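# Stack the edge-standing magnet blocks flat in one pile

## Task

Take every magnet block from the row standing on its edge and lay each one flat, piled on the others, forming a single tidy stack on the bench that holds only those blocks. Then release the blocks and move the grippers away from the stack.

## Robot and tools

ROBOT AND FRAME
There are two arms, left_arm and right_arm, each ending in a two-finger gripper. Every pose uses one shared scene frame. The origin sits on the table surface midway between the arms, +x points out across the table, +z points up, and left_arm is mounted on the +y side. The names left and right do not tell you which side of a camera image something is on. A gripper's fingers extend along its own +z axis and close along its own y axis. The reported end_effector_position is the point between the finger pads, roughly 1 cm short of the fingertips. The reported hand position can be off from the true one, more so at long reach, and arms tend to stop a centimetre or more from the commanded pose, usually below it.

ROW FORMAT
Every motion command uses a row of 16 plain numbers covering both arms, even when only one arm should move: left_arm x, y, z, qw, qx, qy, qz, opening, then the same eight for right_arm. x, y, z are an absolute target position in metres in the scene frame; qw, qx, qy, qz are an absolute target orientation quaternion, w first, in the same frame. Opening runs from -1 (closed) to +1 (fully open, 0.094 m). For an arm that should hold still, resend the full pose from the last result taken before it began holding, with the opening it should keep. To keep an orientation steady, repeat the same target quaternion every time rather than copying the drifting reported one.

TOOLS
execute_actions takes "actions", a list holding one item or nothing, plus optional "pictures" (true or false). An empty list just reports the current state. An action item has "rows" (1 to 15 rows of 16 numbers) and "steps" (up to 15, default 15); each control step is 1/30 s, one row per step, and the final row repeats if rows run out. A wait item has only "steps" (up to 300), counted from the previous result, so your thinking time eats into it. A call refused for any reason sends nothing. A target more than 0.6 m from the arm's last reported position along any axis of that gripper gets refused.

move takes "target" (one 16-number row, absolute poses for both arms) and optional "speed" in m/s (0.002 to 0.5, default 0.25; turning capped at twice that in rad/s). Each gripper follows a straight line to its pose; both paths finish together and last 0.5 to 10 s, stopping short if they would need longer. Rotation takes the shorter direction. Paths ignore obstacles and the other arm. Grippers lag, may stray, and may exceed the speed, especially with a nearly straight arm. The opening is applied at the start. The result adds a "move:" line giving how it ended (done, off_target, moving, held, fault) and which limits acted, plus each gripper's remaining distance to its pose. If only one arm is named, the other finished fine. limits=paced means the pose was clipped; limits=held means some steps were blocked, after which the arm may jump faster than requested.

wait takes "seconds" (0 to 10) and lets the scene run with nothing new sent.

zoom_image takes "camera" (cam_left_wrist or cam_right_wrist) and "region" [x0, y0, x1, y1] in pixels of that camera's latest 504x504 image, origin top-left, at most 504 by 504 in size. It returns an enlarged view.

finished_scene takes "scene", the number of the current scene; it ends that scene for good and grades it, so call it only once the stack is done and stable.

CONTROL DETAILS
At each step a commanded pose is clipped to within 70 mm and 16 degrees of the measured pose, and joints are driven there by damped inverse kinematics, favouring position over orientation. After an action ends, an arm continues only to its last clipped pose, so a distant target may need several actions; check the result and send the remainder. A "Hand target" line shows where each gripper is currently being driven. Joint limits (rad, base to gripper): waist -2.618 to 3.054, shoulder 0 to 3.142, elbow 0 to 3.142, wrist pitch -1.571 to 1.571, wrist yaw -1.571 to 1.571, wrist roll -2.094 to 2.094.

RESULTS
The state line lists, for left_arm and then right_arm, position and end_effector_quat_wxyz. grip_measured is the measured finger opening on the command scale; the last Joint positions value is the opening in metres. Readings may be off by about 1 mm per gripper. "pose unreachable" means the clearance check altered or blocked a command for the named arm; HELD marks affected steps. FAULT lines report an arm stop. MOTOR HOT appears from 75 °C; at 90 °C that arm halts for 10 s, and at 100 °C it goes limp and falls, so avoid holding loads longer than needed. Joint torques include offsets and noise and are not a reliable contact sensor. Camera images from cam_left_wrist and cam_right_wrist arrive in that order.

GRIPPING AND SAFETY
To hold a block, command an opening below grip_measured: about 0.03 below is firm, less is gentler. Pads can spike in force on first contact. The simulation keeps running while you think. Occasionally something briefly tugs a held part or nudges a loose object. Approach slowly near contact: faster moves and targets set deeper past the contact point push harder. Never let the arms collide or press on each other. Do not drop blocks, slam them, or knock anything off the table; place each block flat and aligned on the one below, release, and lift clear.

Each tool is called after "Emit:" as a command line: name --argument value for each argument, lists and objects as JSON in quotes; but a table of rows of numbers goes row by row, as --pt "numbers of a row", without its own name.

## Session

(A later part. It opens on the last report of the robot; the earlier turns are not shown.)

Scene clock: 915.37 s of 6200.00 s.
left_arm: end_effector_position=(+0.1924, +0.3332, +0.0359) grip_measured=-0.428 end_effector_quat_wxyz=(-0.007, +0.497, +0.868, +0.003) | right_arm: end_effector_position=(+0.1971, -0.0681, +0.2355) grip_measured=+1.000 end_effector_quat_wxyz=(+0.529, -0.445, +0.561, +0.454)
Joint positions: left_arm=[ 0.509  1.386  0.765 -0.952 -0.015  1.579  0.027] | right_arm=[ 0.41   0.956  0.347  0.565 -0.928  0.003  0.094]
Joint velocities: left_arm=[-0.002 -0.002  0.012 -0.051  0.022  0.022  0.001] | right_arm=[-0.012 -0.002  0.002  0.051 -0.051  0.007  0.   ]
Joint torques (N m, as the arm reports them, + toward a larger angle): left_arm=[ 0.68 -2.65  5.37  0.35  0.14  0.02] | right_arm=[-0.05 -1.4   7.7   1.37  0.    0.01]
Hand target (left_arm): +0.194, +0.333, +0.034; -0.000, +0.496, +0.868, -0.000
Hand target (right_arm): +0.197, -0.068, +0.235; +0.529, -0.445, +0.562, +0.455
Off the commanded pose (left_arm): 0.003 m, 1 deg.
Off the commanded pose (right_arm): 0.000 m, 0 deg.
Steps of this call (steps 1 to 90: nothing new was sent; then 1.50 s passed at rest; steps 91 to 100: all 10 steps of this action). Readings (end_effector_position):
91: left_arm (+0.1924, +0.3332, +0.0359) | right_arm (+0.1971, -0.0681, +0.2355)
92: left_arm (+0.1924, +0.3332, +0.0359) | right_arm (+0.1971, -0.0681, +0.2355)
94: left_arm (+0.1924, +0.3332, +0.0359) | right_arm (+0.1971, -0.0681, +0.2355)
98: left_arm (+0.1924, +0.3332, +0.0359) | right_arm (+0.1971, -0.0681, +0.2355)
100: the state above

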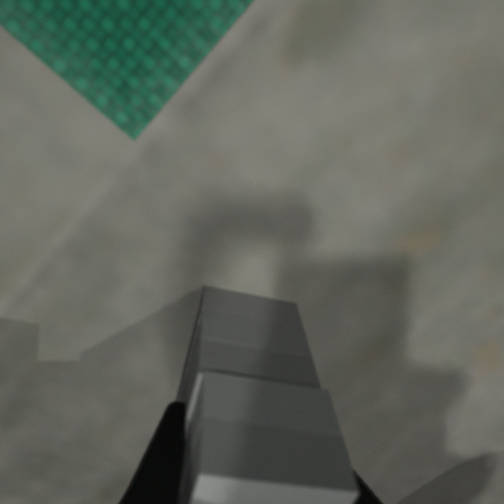

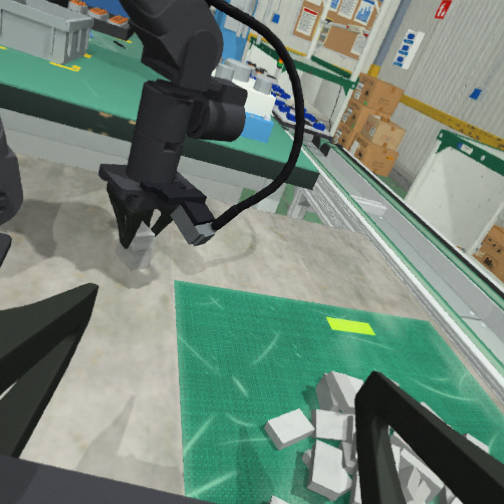

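Emit:
execute_actions --actions '[{"rows":[[0.194,0.333,0.034,0,0.4962,0.8682,0,-0.47,0.1972,-0.0681,0.2353,0.529,-0.445,0.562,0.455,1]],"steps":8}]'

Emit:
zoom_image --camera "cam_left_wrist" --region '[100, 260, 420, 504]'

Scene clock: 922.53 s of 6200.00 s.
left_arm: end_effector_position=(+0.1927, +0.3334, +0.0359) grip_measured=-0.461 end_effector_quat_wxyz=(-0.006, +0.497, +0.868, +0.003) | right_arm: end_effector_position=(+0.1971, -0.0681, +0.2355) grip_measured=+1.000 end_effector_quat_wxyz=(+0.529, -0.445, +0.561, +0.454)
Joint positions: left_arm=[ 0.509  1.386  0.765 -0.95  -0.015  1.579  0.025] | right_arm=[ 0.41   0.956  0.347  0.565 -0.928  0.003  0.094]
Joint velocities: left_arm=[ 0.002 -0.017 -0.007 -0.051 -0.007 -0.007  0.   ] | right_arm=[-0.012 -0.007 -0.017 -0.037  0.066 -0.051  0.   ]
Joint torques (N m, as the arm reports them, + toward a larger angle): left_arm=[ 0.69 -2.6   5.34  0.34  0.15  0.02] | right_arm=[-0.05 -1.47  7.75  1.34 -0.01  0.01]
Hand target (left_arm): +0.194, +0.333, +0.034; -0.000, +0.496, +0.868, -0.000
Hand target (right_arm): +0.197, -0.068, +0.235; +0.529, -0.445, +0.562, +0.455
Off the commanded pose (left_arm): 0.002 m, 1 deg.
Off the commanded pose (right_arm): 0.000 m, 0 deg.
Steps of this call (steps 1 to 90: nothing new was sent; then 3.90 s passed at rest; steps 91 to 98: all 8 steps of this action). Readings (end_effector_position):
91: left_arm (+0.1925, +0.3333, +0.0359) | right_arm (+0.1971, -0.0681, +0.2355)
92: left_arm (+0.1927, +0.3334, +0.0359) | right_arm (+0.1971, -0.0681, +0.2355)
94: left_arm (+0.1927, +0.3334, +0.0359) | right_arm (+0.1971, -0.0681, +0.2355)
98: the state above

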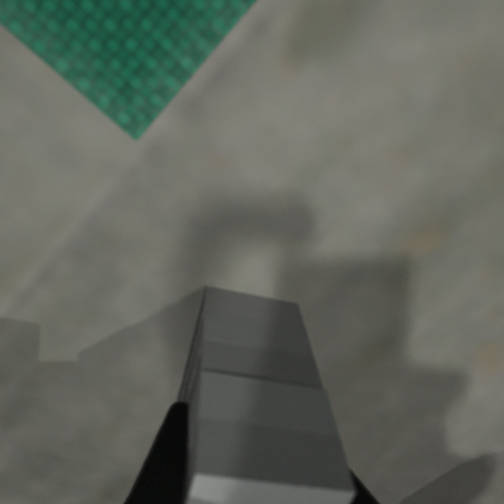

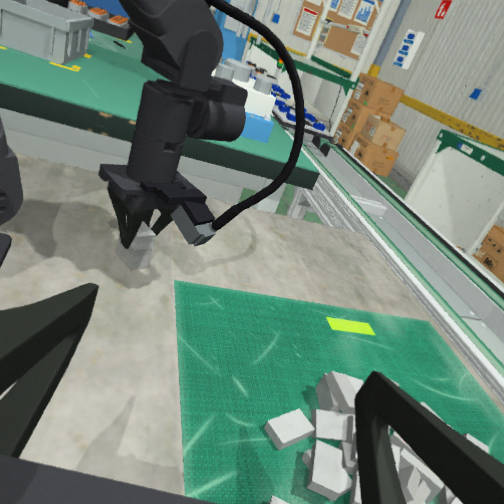

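Region (100, 260, 420, 504) of cam_left_wrist's 504x504 image, scaled by 1.575, with more detail than that image has; it fills the top 384 rows of this view, and the rest is white.

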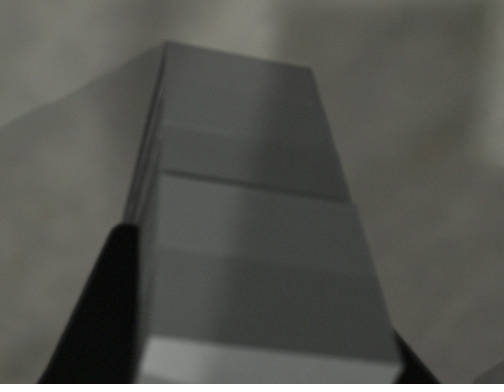

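Emit:
execute_actions --actions '[{"rows":[[0.194,0.333,0.034,0,0.4962,0.8682,0,-0.49,0.1972,-0.0681,0.2353,0.529,-0.445,0.562,0.455,1]],"steps":10}]'

Emit:
zoom_image --camera "cam_right_wrist" --region '[85, 185, 195, 295]'

Emit:
zoom_image --camera "cam_left_wrist" --region '[100, 260, 420, 504]'

Scene clock: 929.17 s of 6200.00 s.
left_arm: end_effector_position=(+0.1928, +0.3334, +0.0359) grip_measured=-0.472 end_effector_quat_wxyz=(-0.006, +0.497, +0.868, +0.003) | right_arm: end_effector_position=(+0.1971, -0.0681, +0.2355) grip_measured=+1.000 end_effector_quat_wxyz=(+0.529, -0.445, +0.561, +0.454)
Joint positions: left_arm=[ 0.509  1.386  0.765 -0.95  -0.015  1.579  0.025] | right_arm=[ 0.41   0.956  0.347  0.565 -0.928  0.003  0.094]
Joint velocities: left_arm=[ 0.002  0.017  0.007  0.037 -0.007  0.095 -0.001] | right_arm=[ 0.007  0.012 -0.002 -0.022  0.037 -0.037  0.   ]
Joint torques (N m, as the arm reports them, + toward a larger angle): left_arm=[ 0.58 -2.6   5.42  0.36  0.13  0.02] | right_arm=[ 0.03 -1.43  7.69  1.37 -0.01  0.02]
Hand target (left_arm): +0.194, +0.333, +0.034; -0.000, +0.496, +0.868, +0.000
Hand target (right_arm): +0.197, -0.068, +0.235; +0.529, -0.445, +0.562, +0.455
Off the commanded pose (left_arm): 0.002 m, 1 deg.
Off the commanded pose (right_arm): 0.000 m, 0 deg.
Steps of this call (steps 1 to 90: nothing new was sent; then 3.30 s passed at rest; steps 91 to 100: all 10 steps of this action). Readings (end_effector_position):
91: left_arm (+0.1927, +0.3334, +0.0359) | right_arm (+0.1971, -0.0681, +0.2355)
92: left_arm (+0.1928, +0.3334, +0.0359) | right_arm (+0.1971, -0.0681, +0.2355)
94: left_arm (+0.1928, +0.3334, +0.0359) | right_arm (+0.1971, -0.0681, +0.2355)
98: left_arm (+0.1928, +0.3334, +0.0359) | right_arm (+0.1971, -0.0681, +0.2355)
100: the state above

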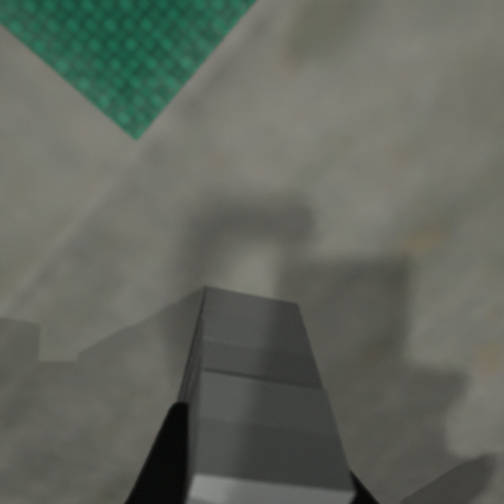

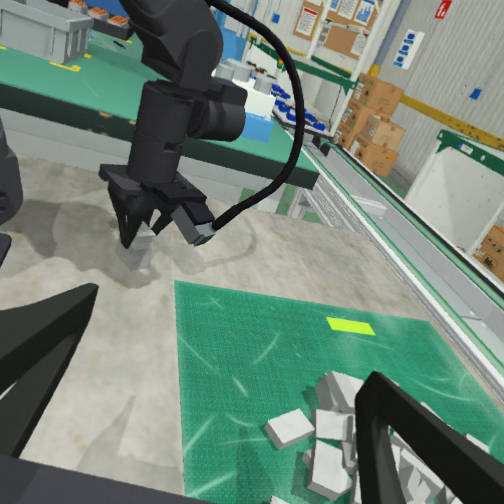

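Region (85, 185, 195, 295) of cam_right_wrist's 504x504 image, scaled by 4.582, with more detail than that image has.

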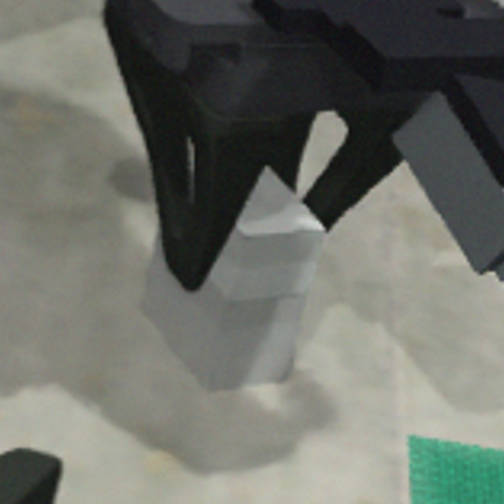

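Region (100, 260, 420, 504) of cam_left_wrist's 504x504 image, scaled by 1.575, with more detail than that image has; it fills the top 384 rows of this view, and the rest is white.

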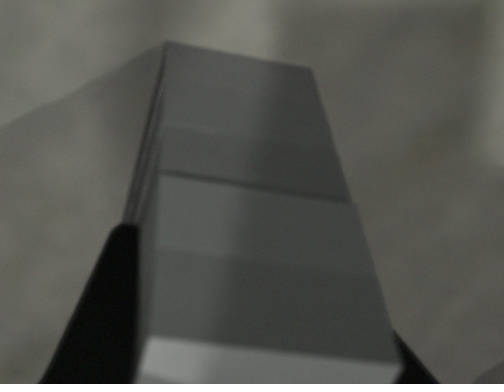

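Emit:
execute_actions --actions '[{"rows":[[0.194,0.333,0.034,0,0.4962,0.8682,0,-0.505,0.1972,-0.0681,0.2353,0.529,-0.445,0.562,0.455,1]],"steps":12}]'

Emit:
zoom_image --camera "cam_left_wrist" --region '[100, 260, 420, 504]'

Scene clock: 932.17 s of 6200.00 s.
left_arm: end_effector_position=(+0.1928, +0.3334, +0.0359) grip_measured=-0.473 end_effector_quat_wxyz=(-0.006, +0.497, +0.868, +0.003) | right_arm: end_effector_position=(+0.1971, -0.0681, +0.2355) grip_measured=+1.000 end_effector_quat_wxyz=(+0.529, -0.445, +0.561, +0.454)
Joint positions: left_arm=[ 0.509  1.386  0.765 -0.95  -0.015  1.579  0.025] | right_arm=[ 0.41   0.956  0.347  0.565 -0.928  0.003  0.094]
Joint velocities: left_arm=[-0.007 -0.012 -0.002 -0.007 -0.022 -0.022  0.001] | right_arm=[ 0.002 -0.002 -0.007  0.022 -0.037 -0.051  0.   ]
Joint torques (N m, as the arm reports them, + toward a larger angle): left_arm=[ 0.63 -2.59  5.4   0.35  0.15  0.02] | right_arm=[-0.06 -1.47  7.65  1.37 -0.02  0.02]
Hand target (left_arm): +0.194, +0.333, +0.034; -0.000, +0.496, +0.868, -0.000
Hand target (right_arm): +0.197, -0.068, +0.235; +0.529, -0.445, +0.562, +0.455
Off the commanded pose (left_arm): 0.002 m, 1 deg.
Off the commanded pose (right_arm): 0.000 m, 0 deg.
Steps of this call (steps 1 to 78: nothing new was sent; steps 79 to 90: all 12 steps of this action). Readings (end_effector_position):
79: left_arm (+0.1928, +0.3334, +0.0359) | right_arm (+0.1971, -0.0681, +0.2355)
80: left_arm (+0.1928, +0.3334, +0.0359) | right_arm (+0.1971, -0.0681, +0.2355)
82: left_arm (+0.1928, +0.3334, +0.0359) | right_arm (+0.1971, -0.0681, +0.2355)
86: left_arm (+0.1928, +0.3334, +0.0359) | right_arm (+0.1971, -0.0681, +0.2355)
90: the state above

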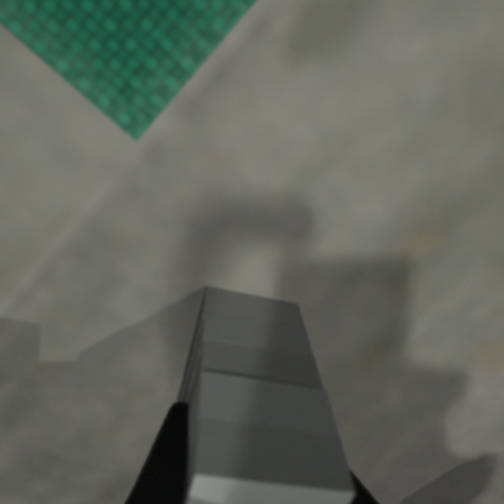

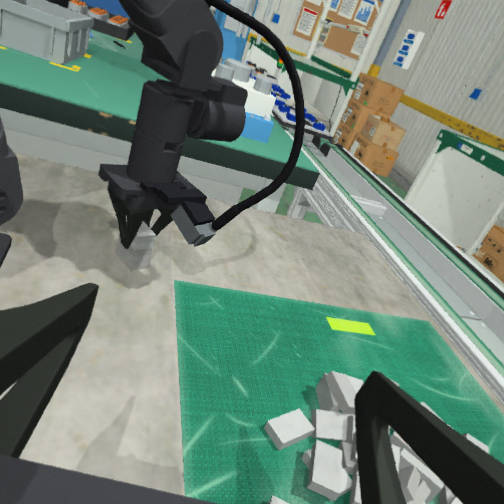

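Region (100, 260, 420, 504) of cam_left_wrist's 504x504 image, scaled by 1.575, with more detail than that image has; it fills the top 384 rows of this view, and the rest is white.

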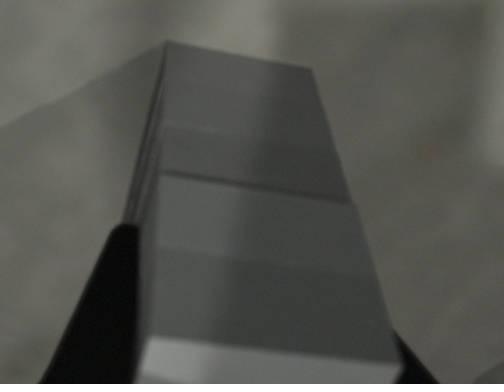

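Emit:
execute_actions --actions '[{"rows":[[0.194,0.333,0.034,0,0.4962,0.8682,0,-0.3,0.1972,-0.0681,0.2353,0.529,-0.445,0.562,0.455,1]],"steps":12}]'

Emit:
zoom_image --camera "cam_left_wrist" --region '[100, 260, 420, 504]'

Scene clock: 966.60 s of 6200.00 s.
left_arm: end_effector_position=(+0.1929, +0.3334, +0.0359) grip_measured=-0.302 end_effector_quat_wxyz=(-0.006, +0.497, +0.868, +0.004) | right_arm: end_effector_position=(+0.1971, -0.0681, +0.2355) grip_measured=+1.000 end_effector_quat_wxyz=(+0.529, -0.445, +0.561, +0.454)
Joint positions: left_arm=[ 0.509  1.386  0.765 -0.949 -0.015  1.579  0.033] | right_arm=[ 0.41   0.956  0.347  0.565 -0.928  0.003  0.094]
Joint velocities: left_arm=[ 0.007 -0.002 -0.007  0.007 -0.022  0.037  0.   ] | right_arm=[-0.017 -0.002  0.007 -0.022  0.095 -0.037  0.   ]
Joint torques (N m, as the arm reports them, + toward a larger angle): left_arm=[ 0.67 -2.61  5.41  0.31  0.11  0.04] | right_arm=[ 0.   -1.45  7.67  1.36 -0.03  0.01]
Hand target (left_arm): +0.194, +0.333, +0.034; -0.000, +0.496, +0.868, -0.000
Hand target (right_arm): +0.197, -0.068, +0.235; +0.529, -0.445, +0.562, +0.455
Off the commanded pose (left_arm): 0.002 m, 1 deg.
Off the commanded pose (right_arm): 0.000 m, 0 deg.
Steps of this call (steps 1 to 90: nothing new was sent; then 31.03 s passed at rest; steps 91 to 102: all 12 steps of this action). Readings (end_effector_position):
91: left_arm (+0.1928, +0.3334, +0.0359) | right_arm (+0.1971, -0.0681, +0.2355)
92: left_arm (+0.1929, +0.3334, +0.0359) | right_arm (+0.1971, -0.0681, +0.2355)
94: left_arm (+0.1929, +0.3334, +0.0359) | right_arm (+0.1971, -0.0681, +0.2355)
98: left_arm (+0.1929, +0.3334, +0.0359) | right_arm (+0.1971, -0.0681, +0.2355)
102: the state above

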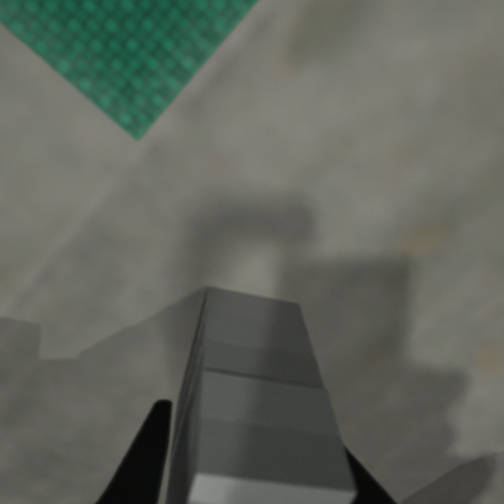

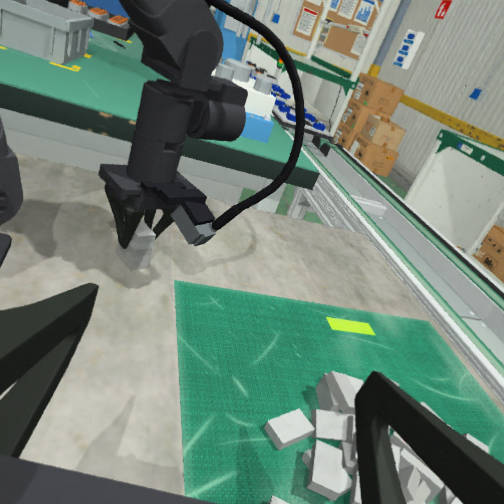

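Region (100, 260, 420, 504) of cam_left_wrist's 504x504 image, scaled by 1.575, with more detail than that image has; it fills the top 384 rows of this view, and the rest is white.

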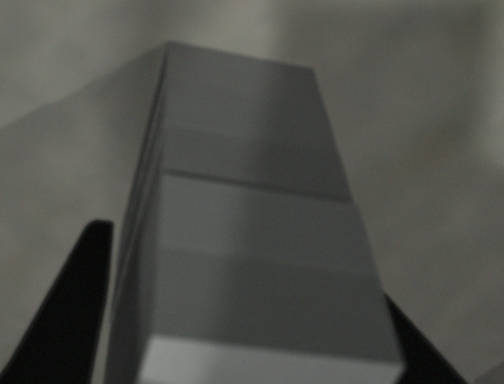

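Emit:
execute_actions --actions '[{"rows":[[0.194,0.333,0.046,0,0.4962,0.8682,0,-0.3,0.1972,-0.0681,0.2353,0.529,-0.445,0.562,0.455,1]],"steps":15}]' --pictures false

Scene clock: 970.43 s of 6200.00 s.
left_arm: end_effector_position=(+0.1894, +0.3314, +0.0360) grip_measured=-0.302 end_effector_quat_wxyz=(-0.010, +0.497, +0.868, -0.003) | right_arm: end_effector_position=(+0.1971, -0.0681, +0.2355) grip_measured=+1.000 end_effector_quat_wxyz=(+0.529, -0.445, +0.561, +0.454)
Joint positions: left_arm=[ 0.509  1.386  0.765 -0.966 -0.015  1.579  0.033] | right_arm=[ 0.41   0.956  0.347  0.565 -0.928  0.003  0.094]
Joint velocities: left_arm=[-0.012  0.012 -0.017 -0.037  0.007  0.037 -0.   ] | right_arm=[ 0.002 -0.002 -0.007  0.007 -0.11   0.051  0.   ]
Joint torques (N m, as the arm reports them, + toward a larger angle): left_arm=[ 0.56 -4.05  8.22 -0.03  0.12  0.02] | right_arm=[ 0.02 -1.49  7.68  1.36 -0.01  0.03]
Hand target (left_arm): +0.194, +0.333, +0.046; -0.000, +0.496, +0.868, +0.000
Hand target (right_arm): +0.197, -0.068, +0.235; +0.529, -0.445, +0.562, +0.455
Off the commanded pose (left_arm): 0.011 m, 1 deg.
Off the commanded pose (right_arm): 0.000 m, 0 deg.
Steps of this call (steps 1 to 90: nothing new was sent; then 0.33 s passed at rest; steps 91 to 105: all 15 steps of this action). Readings (end_effector_position):
91: left_arm (+0.1923, +0.3331, +0.0359) | right_arm (+0.1971, -0.0681, +0.2355)
92: left_arm (+0.1913, +0.3325, +0.0359) | right_arm (+0.1971, -0.0681, +0.2355)
94: left_arm (+0.1895, +0.3315, +0.0359) | right_arm (+0.1971, -0.0681, +0.2355)
98: left_arm (+0.1894, +0.3314, +0.0360) | right_arm (+0.1971, -0.0681, +0.2355)
105: the state above

Emit:
execute_actions --actions '[{"rows":[[0.194,0.333,0.046,0,0.4962,0.8682,0,0.1,0.1972,-0.0681,0.2353,0.529,-0.445,0.562,0.455,1]],"steps":12}]'

Scene clock: 975.43 s of 6200.00 s.
left_arm: end_effector_position=(+0.1867, +0.3298, +0.0360) grip_measured=+0.098 end_effector_quat_wxyz=(-0.013, +0.497, +0.868, -0.009) | right_arm: end_effector_position=(+0.1971, -0.0681, +0.2355) grip_measured=+1.000 end_effector_quat_wxyz=(+0.529, -0.445, +0.561, +0.454)
Joint positions: left_arm=[ 0.509  1.386  0.765 -0.978 -0.015  1.579  0.052] | right_arm=[ 0.41   0.956  0.347  0.565 -0.928  0.003  0.094]
Joint velocities: left_arm=[-0.007 -0.012 -0.002 -0.022  0.022 -0.051 -0.   ] | right_arm=[ 0.007 -0.012  0.007 -0.022  0.022 -0.007  0.   ]
Joint torques (N m, as the arm reports them, + toward a larger angle): left_arm=[ 0.64 -4.08  8.33  0.07  0.11  0.02] | right_arm=[ 0.04 -1.37  7.67  1.37  0.    0.03]
Hand target (left_arm): +0.194, +0.333, +0.046; -0.000, +0.496, +0.868, +0.000
Hand target (right_arm): +0.197, -0.068, +0.235; +0.529, -0.445, +0.562, +0.455
Off the commanded pose (left_arm): 0.013 m, 2 deg.
Off the commanded pose (right_arm): 0.000 m, 0 deg.
Steps of this call (steps 1 to 90: nothing new was sent; then 1.60 s passed at rest; steps 91 to 102: all 12 steps of this action). Readings (end_effector_position):
91: left_arm (+0.1892, +0.3313, +0.0360) | right_arm (+0.1971, -0.0681, +0.2355)
92: left_arm (+0.1887, +0.3310, +0.0360) | right_arm (+0.1971, -0.0681, +0.2355)
94: left_arm (+0.1878, +0.3304, +0.0360) | right_arm (+0.1971, -0.0681, +0.2355)
98: left_arm (+0.1870, +0.3299, +0.0360) | right_arm (+0.1971, -0.0681, +0.2355)
102: the state above

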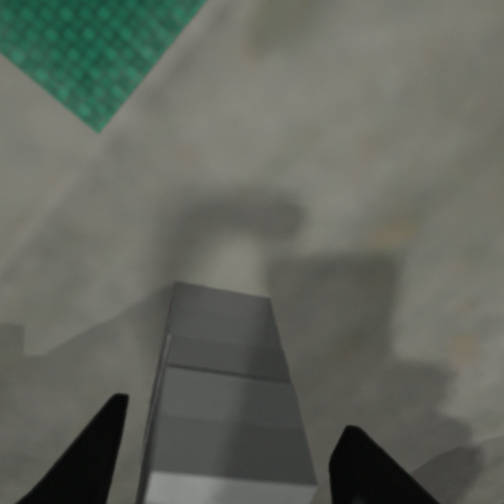

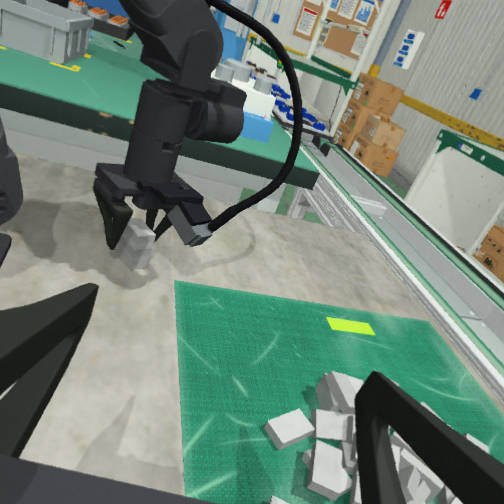

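Emit:
zoom_image --camera "cam_left_wrist" --region '[80, 260, 400, 504]'

Emit:
zoom_image --camera "cam_right_wrist" --region '[85, 185, 195, 295]'

Region (80, 260, 400, 504) of cam_left_wrist's 504x504 image, scaled by 1.575, with more detail than that image has; it fills the top 384 rows of this view, and the rest is white.

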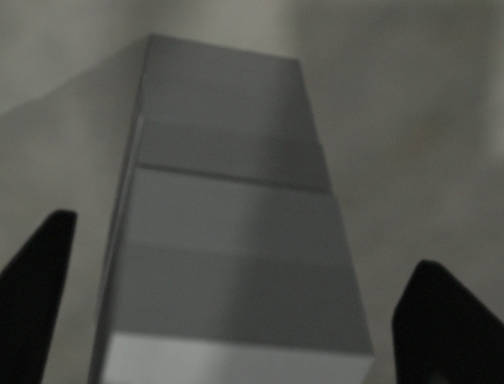

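Region (85, 185, 195, 295) of cam_right_wrist's 504x504 image, scaled by 4.582, with more detail than that image has.

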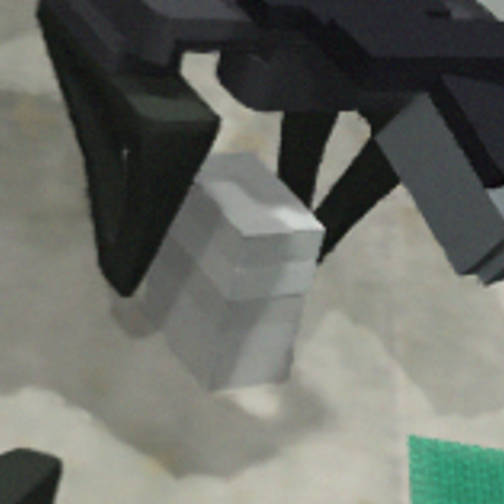

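Emit:
move --target '[0.191,0.332,0.115,0,0.4962,0.8682,0,0.6,0.1972,-0.0681,0.2353,0.529,-0.445,0.562,0.455,1]' --speed 0.1

Scene clock: 987.90 s of 6200.00 s.
left_arm: end_effector_position=(+0.1876, +0.3303, +0.1038) grip_measured=+0.598 end_effector_quat_wxyz=(-0.015, +0.498, +0.867, -0.012) | right_arm: end_effector_position=(+0.1971, -0.0681, +0.2355) grip_measured=+1.000 end_effector_quat_wxyz=(+0.529, -0.445, +0.561, +0.454)
Joint positions: left_arm=[ 0.509  1.33   0.999 -1.275 -0.015  1.582  0.075] | right_arm=[ 0.41   0.956  0.347  0.565 -0.928  0.003  0.094]
Joint velocities: left_arm=[ 0.022 -0.017  0.002 -0.022 -0.081 -0.007 -0.002] | right_arm=[ 0.007  0.002 -0.012  0.007 -0.066  0.007  0.   ]
Joint torques (N m, as the arm reports them, + toward a larger angle): left_arm=[ 0.98 -4.81  8.25  0.02  0.11  0.02] | right_arm=[ 0.01 -1.38  7.68  1.36 -0.01  0.01]
Hand target (left_arm): +0.191, +0.332, +0.115; -0.000, +0.496, +0.868, +0.000
Hand target (right_arm): +0.197, -0.068, +0.235; +0.529, -0.445, +0.562, +0.455
Off the commanded pose (left_arm): 0.012 m, 2 deg.
Off the commanded pose (right_arm): 0.000 m, 0 deg.
After step 90, 8.10 s passed at rest.
move: off_target (left_arm)

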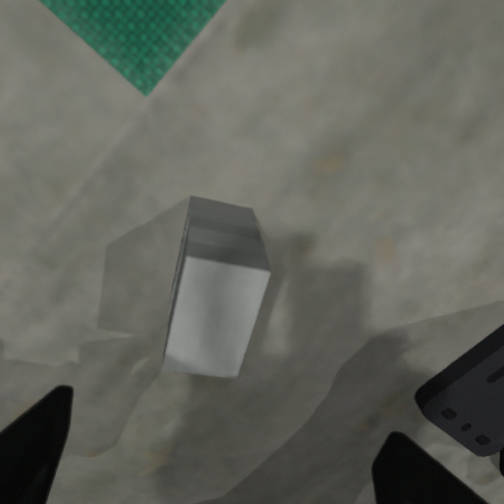

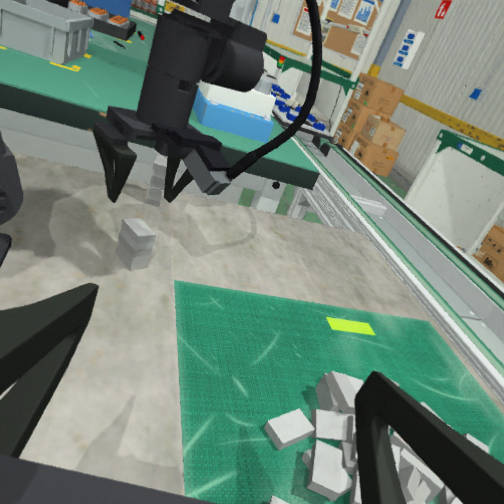

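Emit:
zoom_image --camera "cam_left_wrist" --region '[130, 170, 310, 400]'

Emit:
zoom_image --camera "cam_right_wrist" --region '[95, 200, 185, 290]'

Region (130, 170, 310, 400) of cam_left_wrist's 504x504 image, scaled by 2.191, with more detail than that image has; it fills the left 394 columns of this view, and the rest is white.

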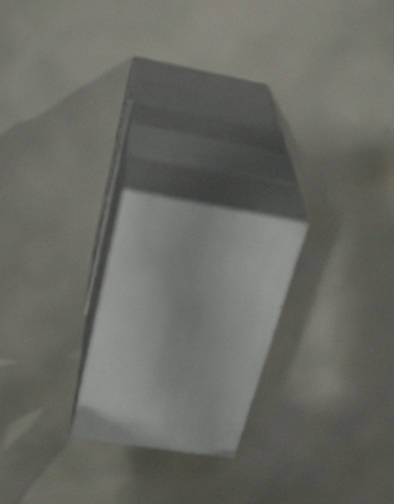

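Region (95, 200, 185, 290) of cam_right_wrist's 504x504 image, scaled by 5.600, with more detail than that image has.

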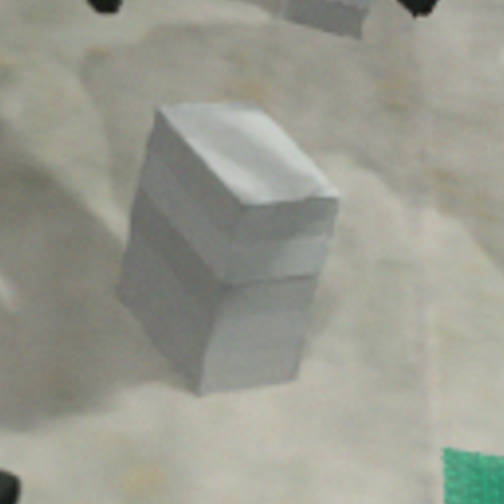

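Emit:
move --target '[0.29,0.3875,0.19,0,0.4962,0.8682,0,0.6,0.1972,-0.0681,0.2353,0.529,-0.445,0.562,0.455,1]' --speed 0.15

Scene clock: 998.87 s of 6200.00 s.
left_arm: end_effector_position=(+0.2863, +0.3892, +0.1816) grip_measured=+0.598 end_effector_quat_wxyz=(-0.009, +0.498, +0.867, -0.002) | right_arm: end_effector_position=(+0.1971, -0.0681, +0.2355) grip_measured=+1.000 end_effector_quat_wxyz=(+0.529, -0.445, +0.561, +0.454)
Joint positions: left_arm=[ 0.509  1.764  1.733 -1.551 -0.015  1.58   0.075] | right_arm=[ 0.41   0.956  0.347  0.565 -0.928  0.003  0.094]
Joint velocities: left_arm=[-0.012 -0.017  0.022  0.007  0.051 -0.051  0.   ] | right_arm=[-0.002  0.022 -0.012 -0.022  0.022  0.007  0.   ]
Joint torques (N m, as the arm reports them, + toward a larger angle): left_arm=[-0.2  -6.48  8.35  0.07  0.14 -0.07] | right_arm=[-0.06 -1.38  7.63  1.36 -0.03  0.02]
Hand target (left_arm): +0.290, +0.387, +0.188; +0.000, +0.496, +0.868, +0.000
Hand target (right_arm): +0.197, -0.068, +0.235; +0.529, -0.445, +0.562, +0.455
Off the commanded pose (left_arm): 0.009 m, 1 deg.
Off the commanded pose (right_arm): 0.000 m, 0 deg.
After step 90, 6.37 s passed at rest.
move: done

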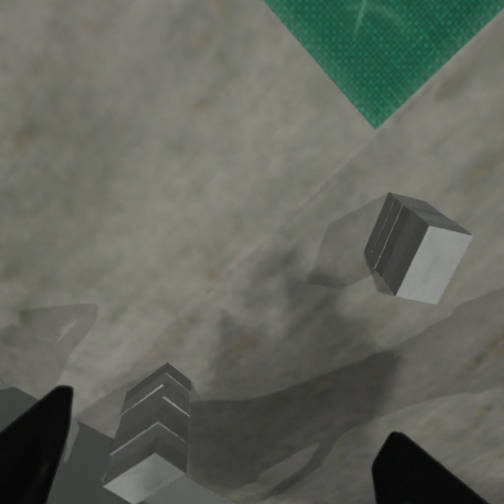

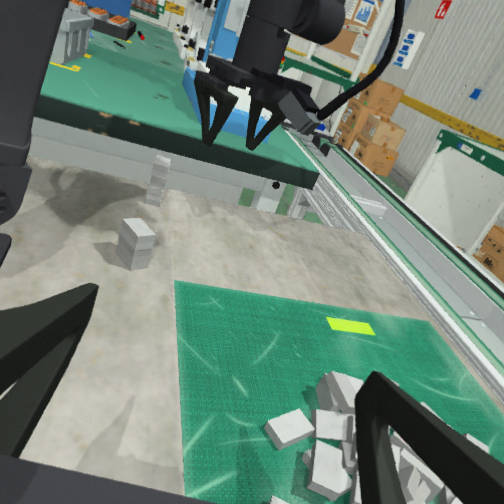

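Emit:
zoom_image --camera "cam_left_wrist" --region '[60, 330, 260, 504]'

Emit:
zoom_image --camera "cam_right_wrist" --region '[100, 130, 220, 280]'

Region (60, 330, 260, 504) of cam_left_wrist's 504x504 image, scaled by 2.520, with more detail than that image has; it fills the top 438 rows of this view, and the rest is white.

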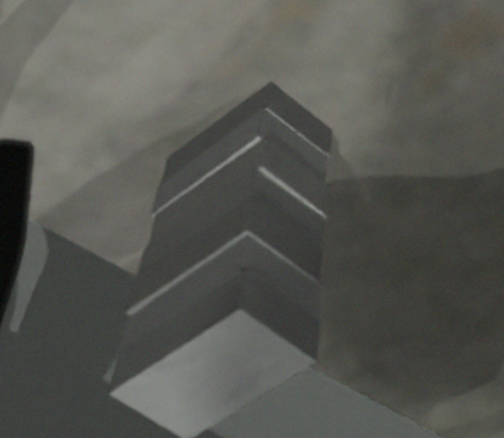

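Region (100, 130, 220, 280) of cam_right_wrist's 504x504 image, scaled by 3.360, with more detail than that image has; it fills the left 403 columns of this view, and the rest is white.

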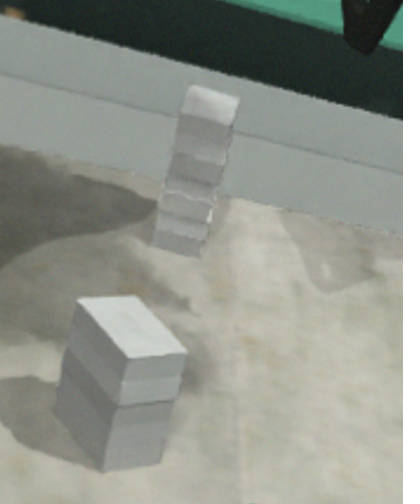

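Emit:
finished_scene --scene 2

The scene is finished: the task was done.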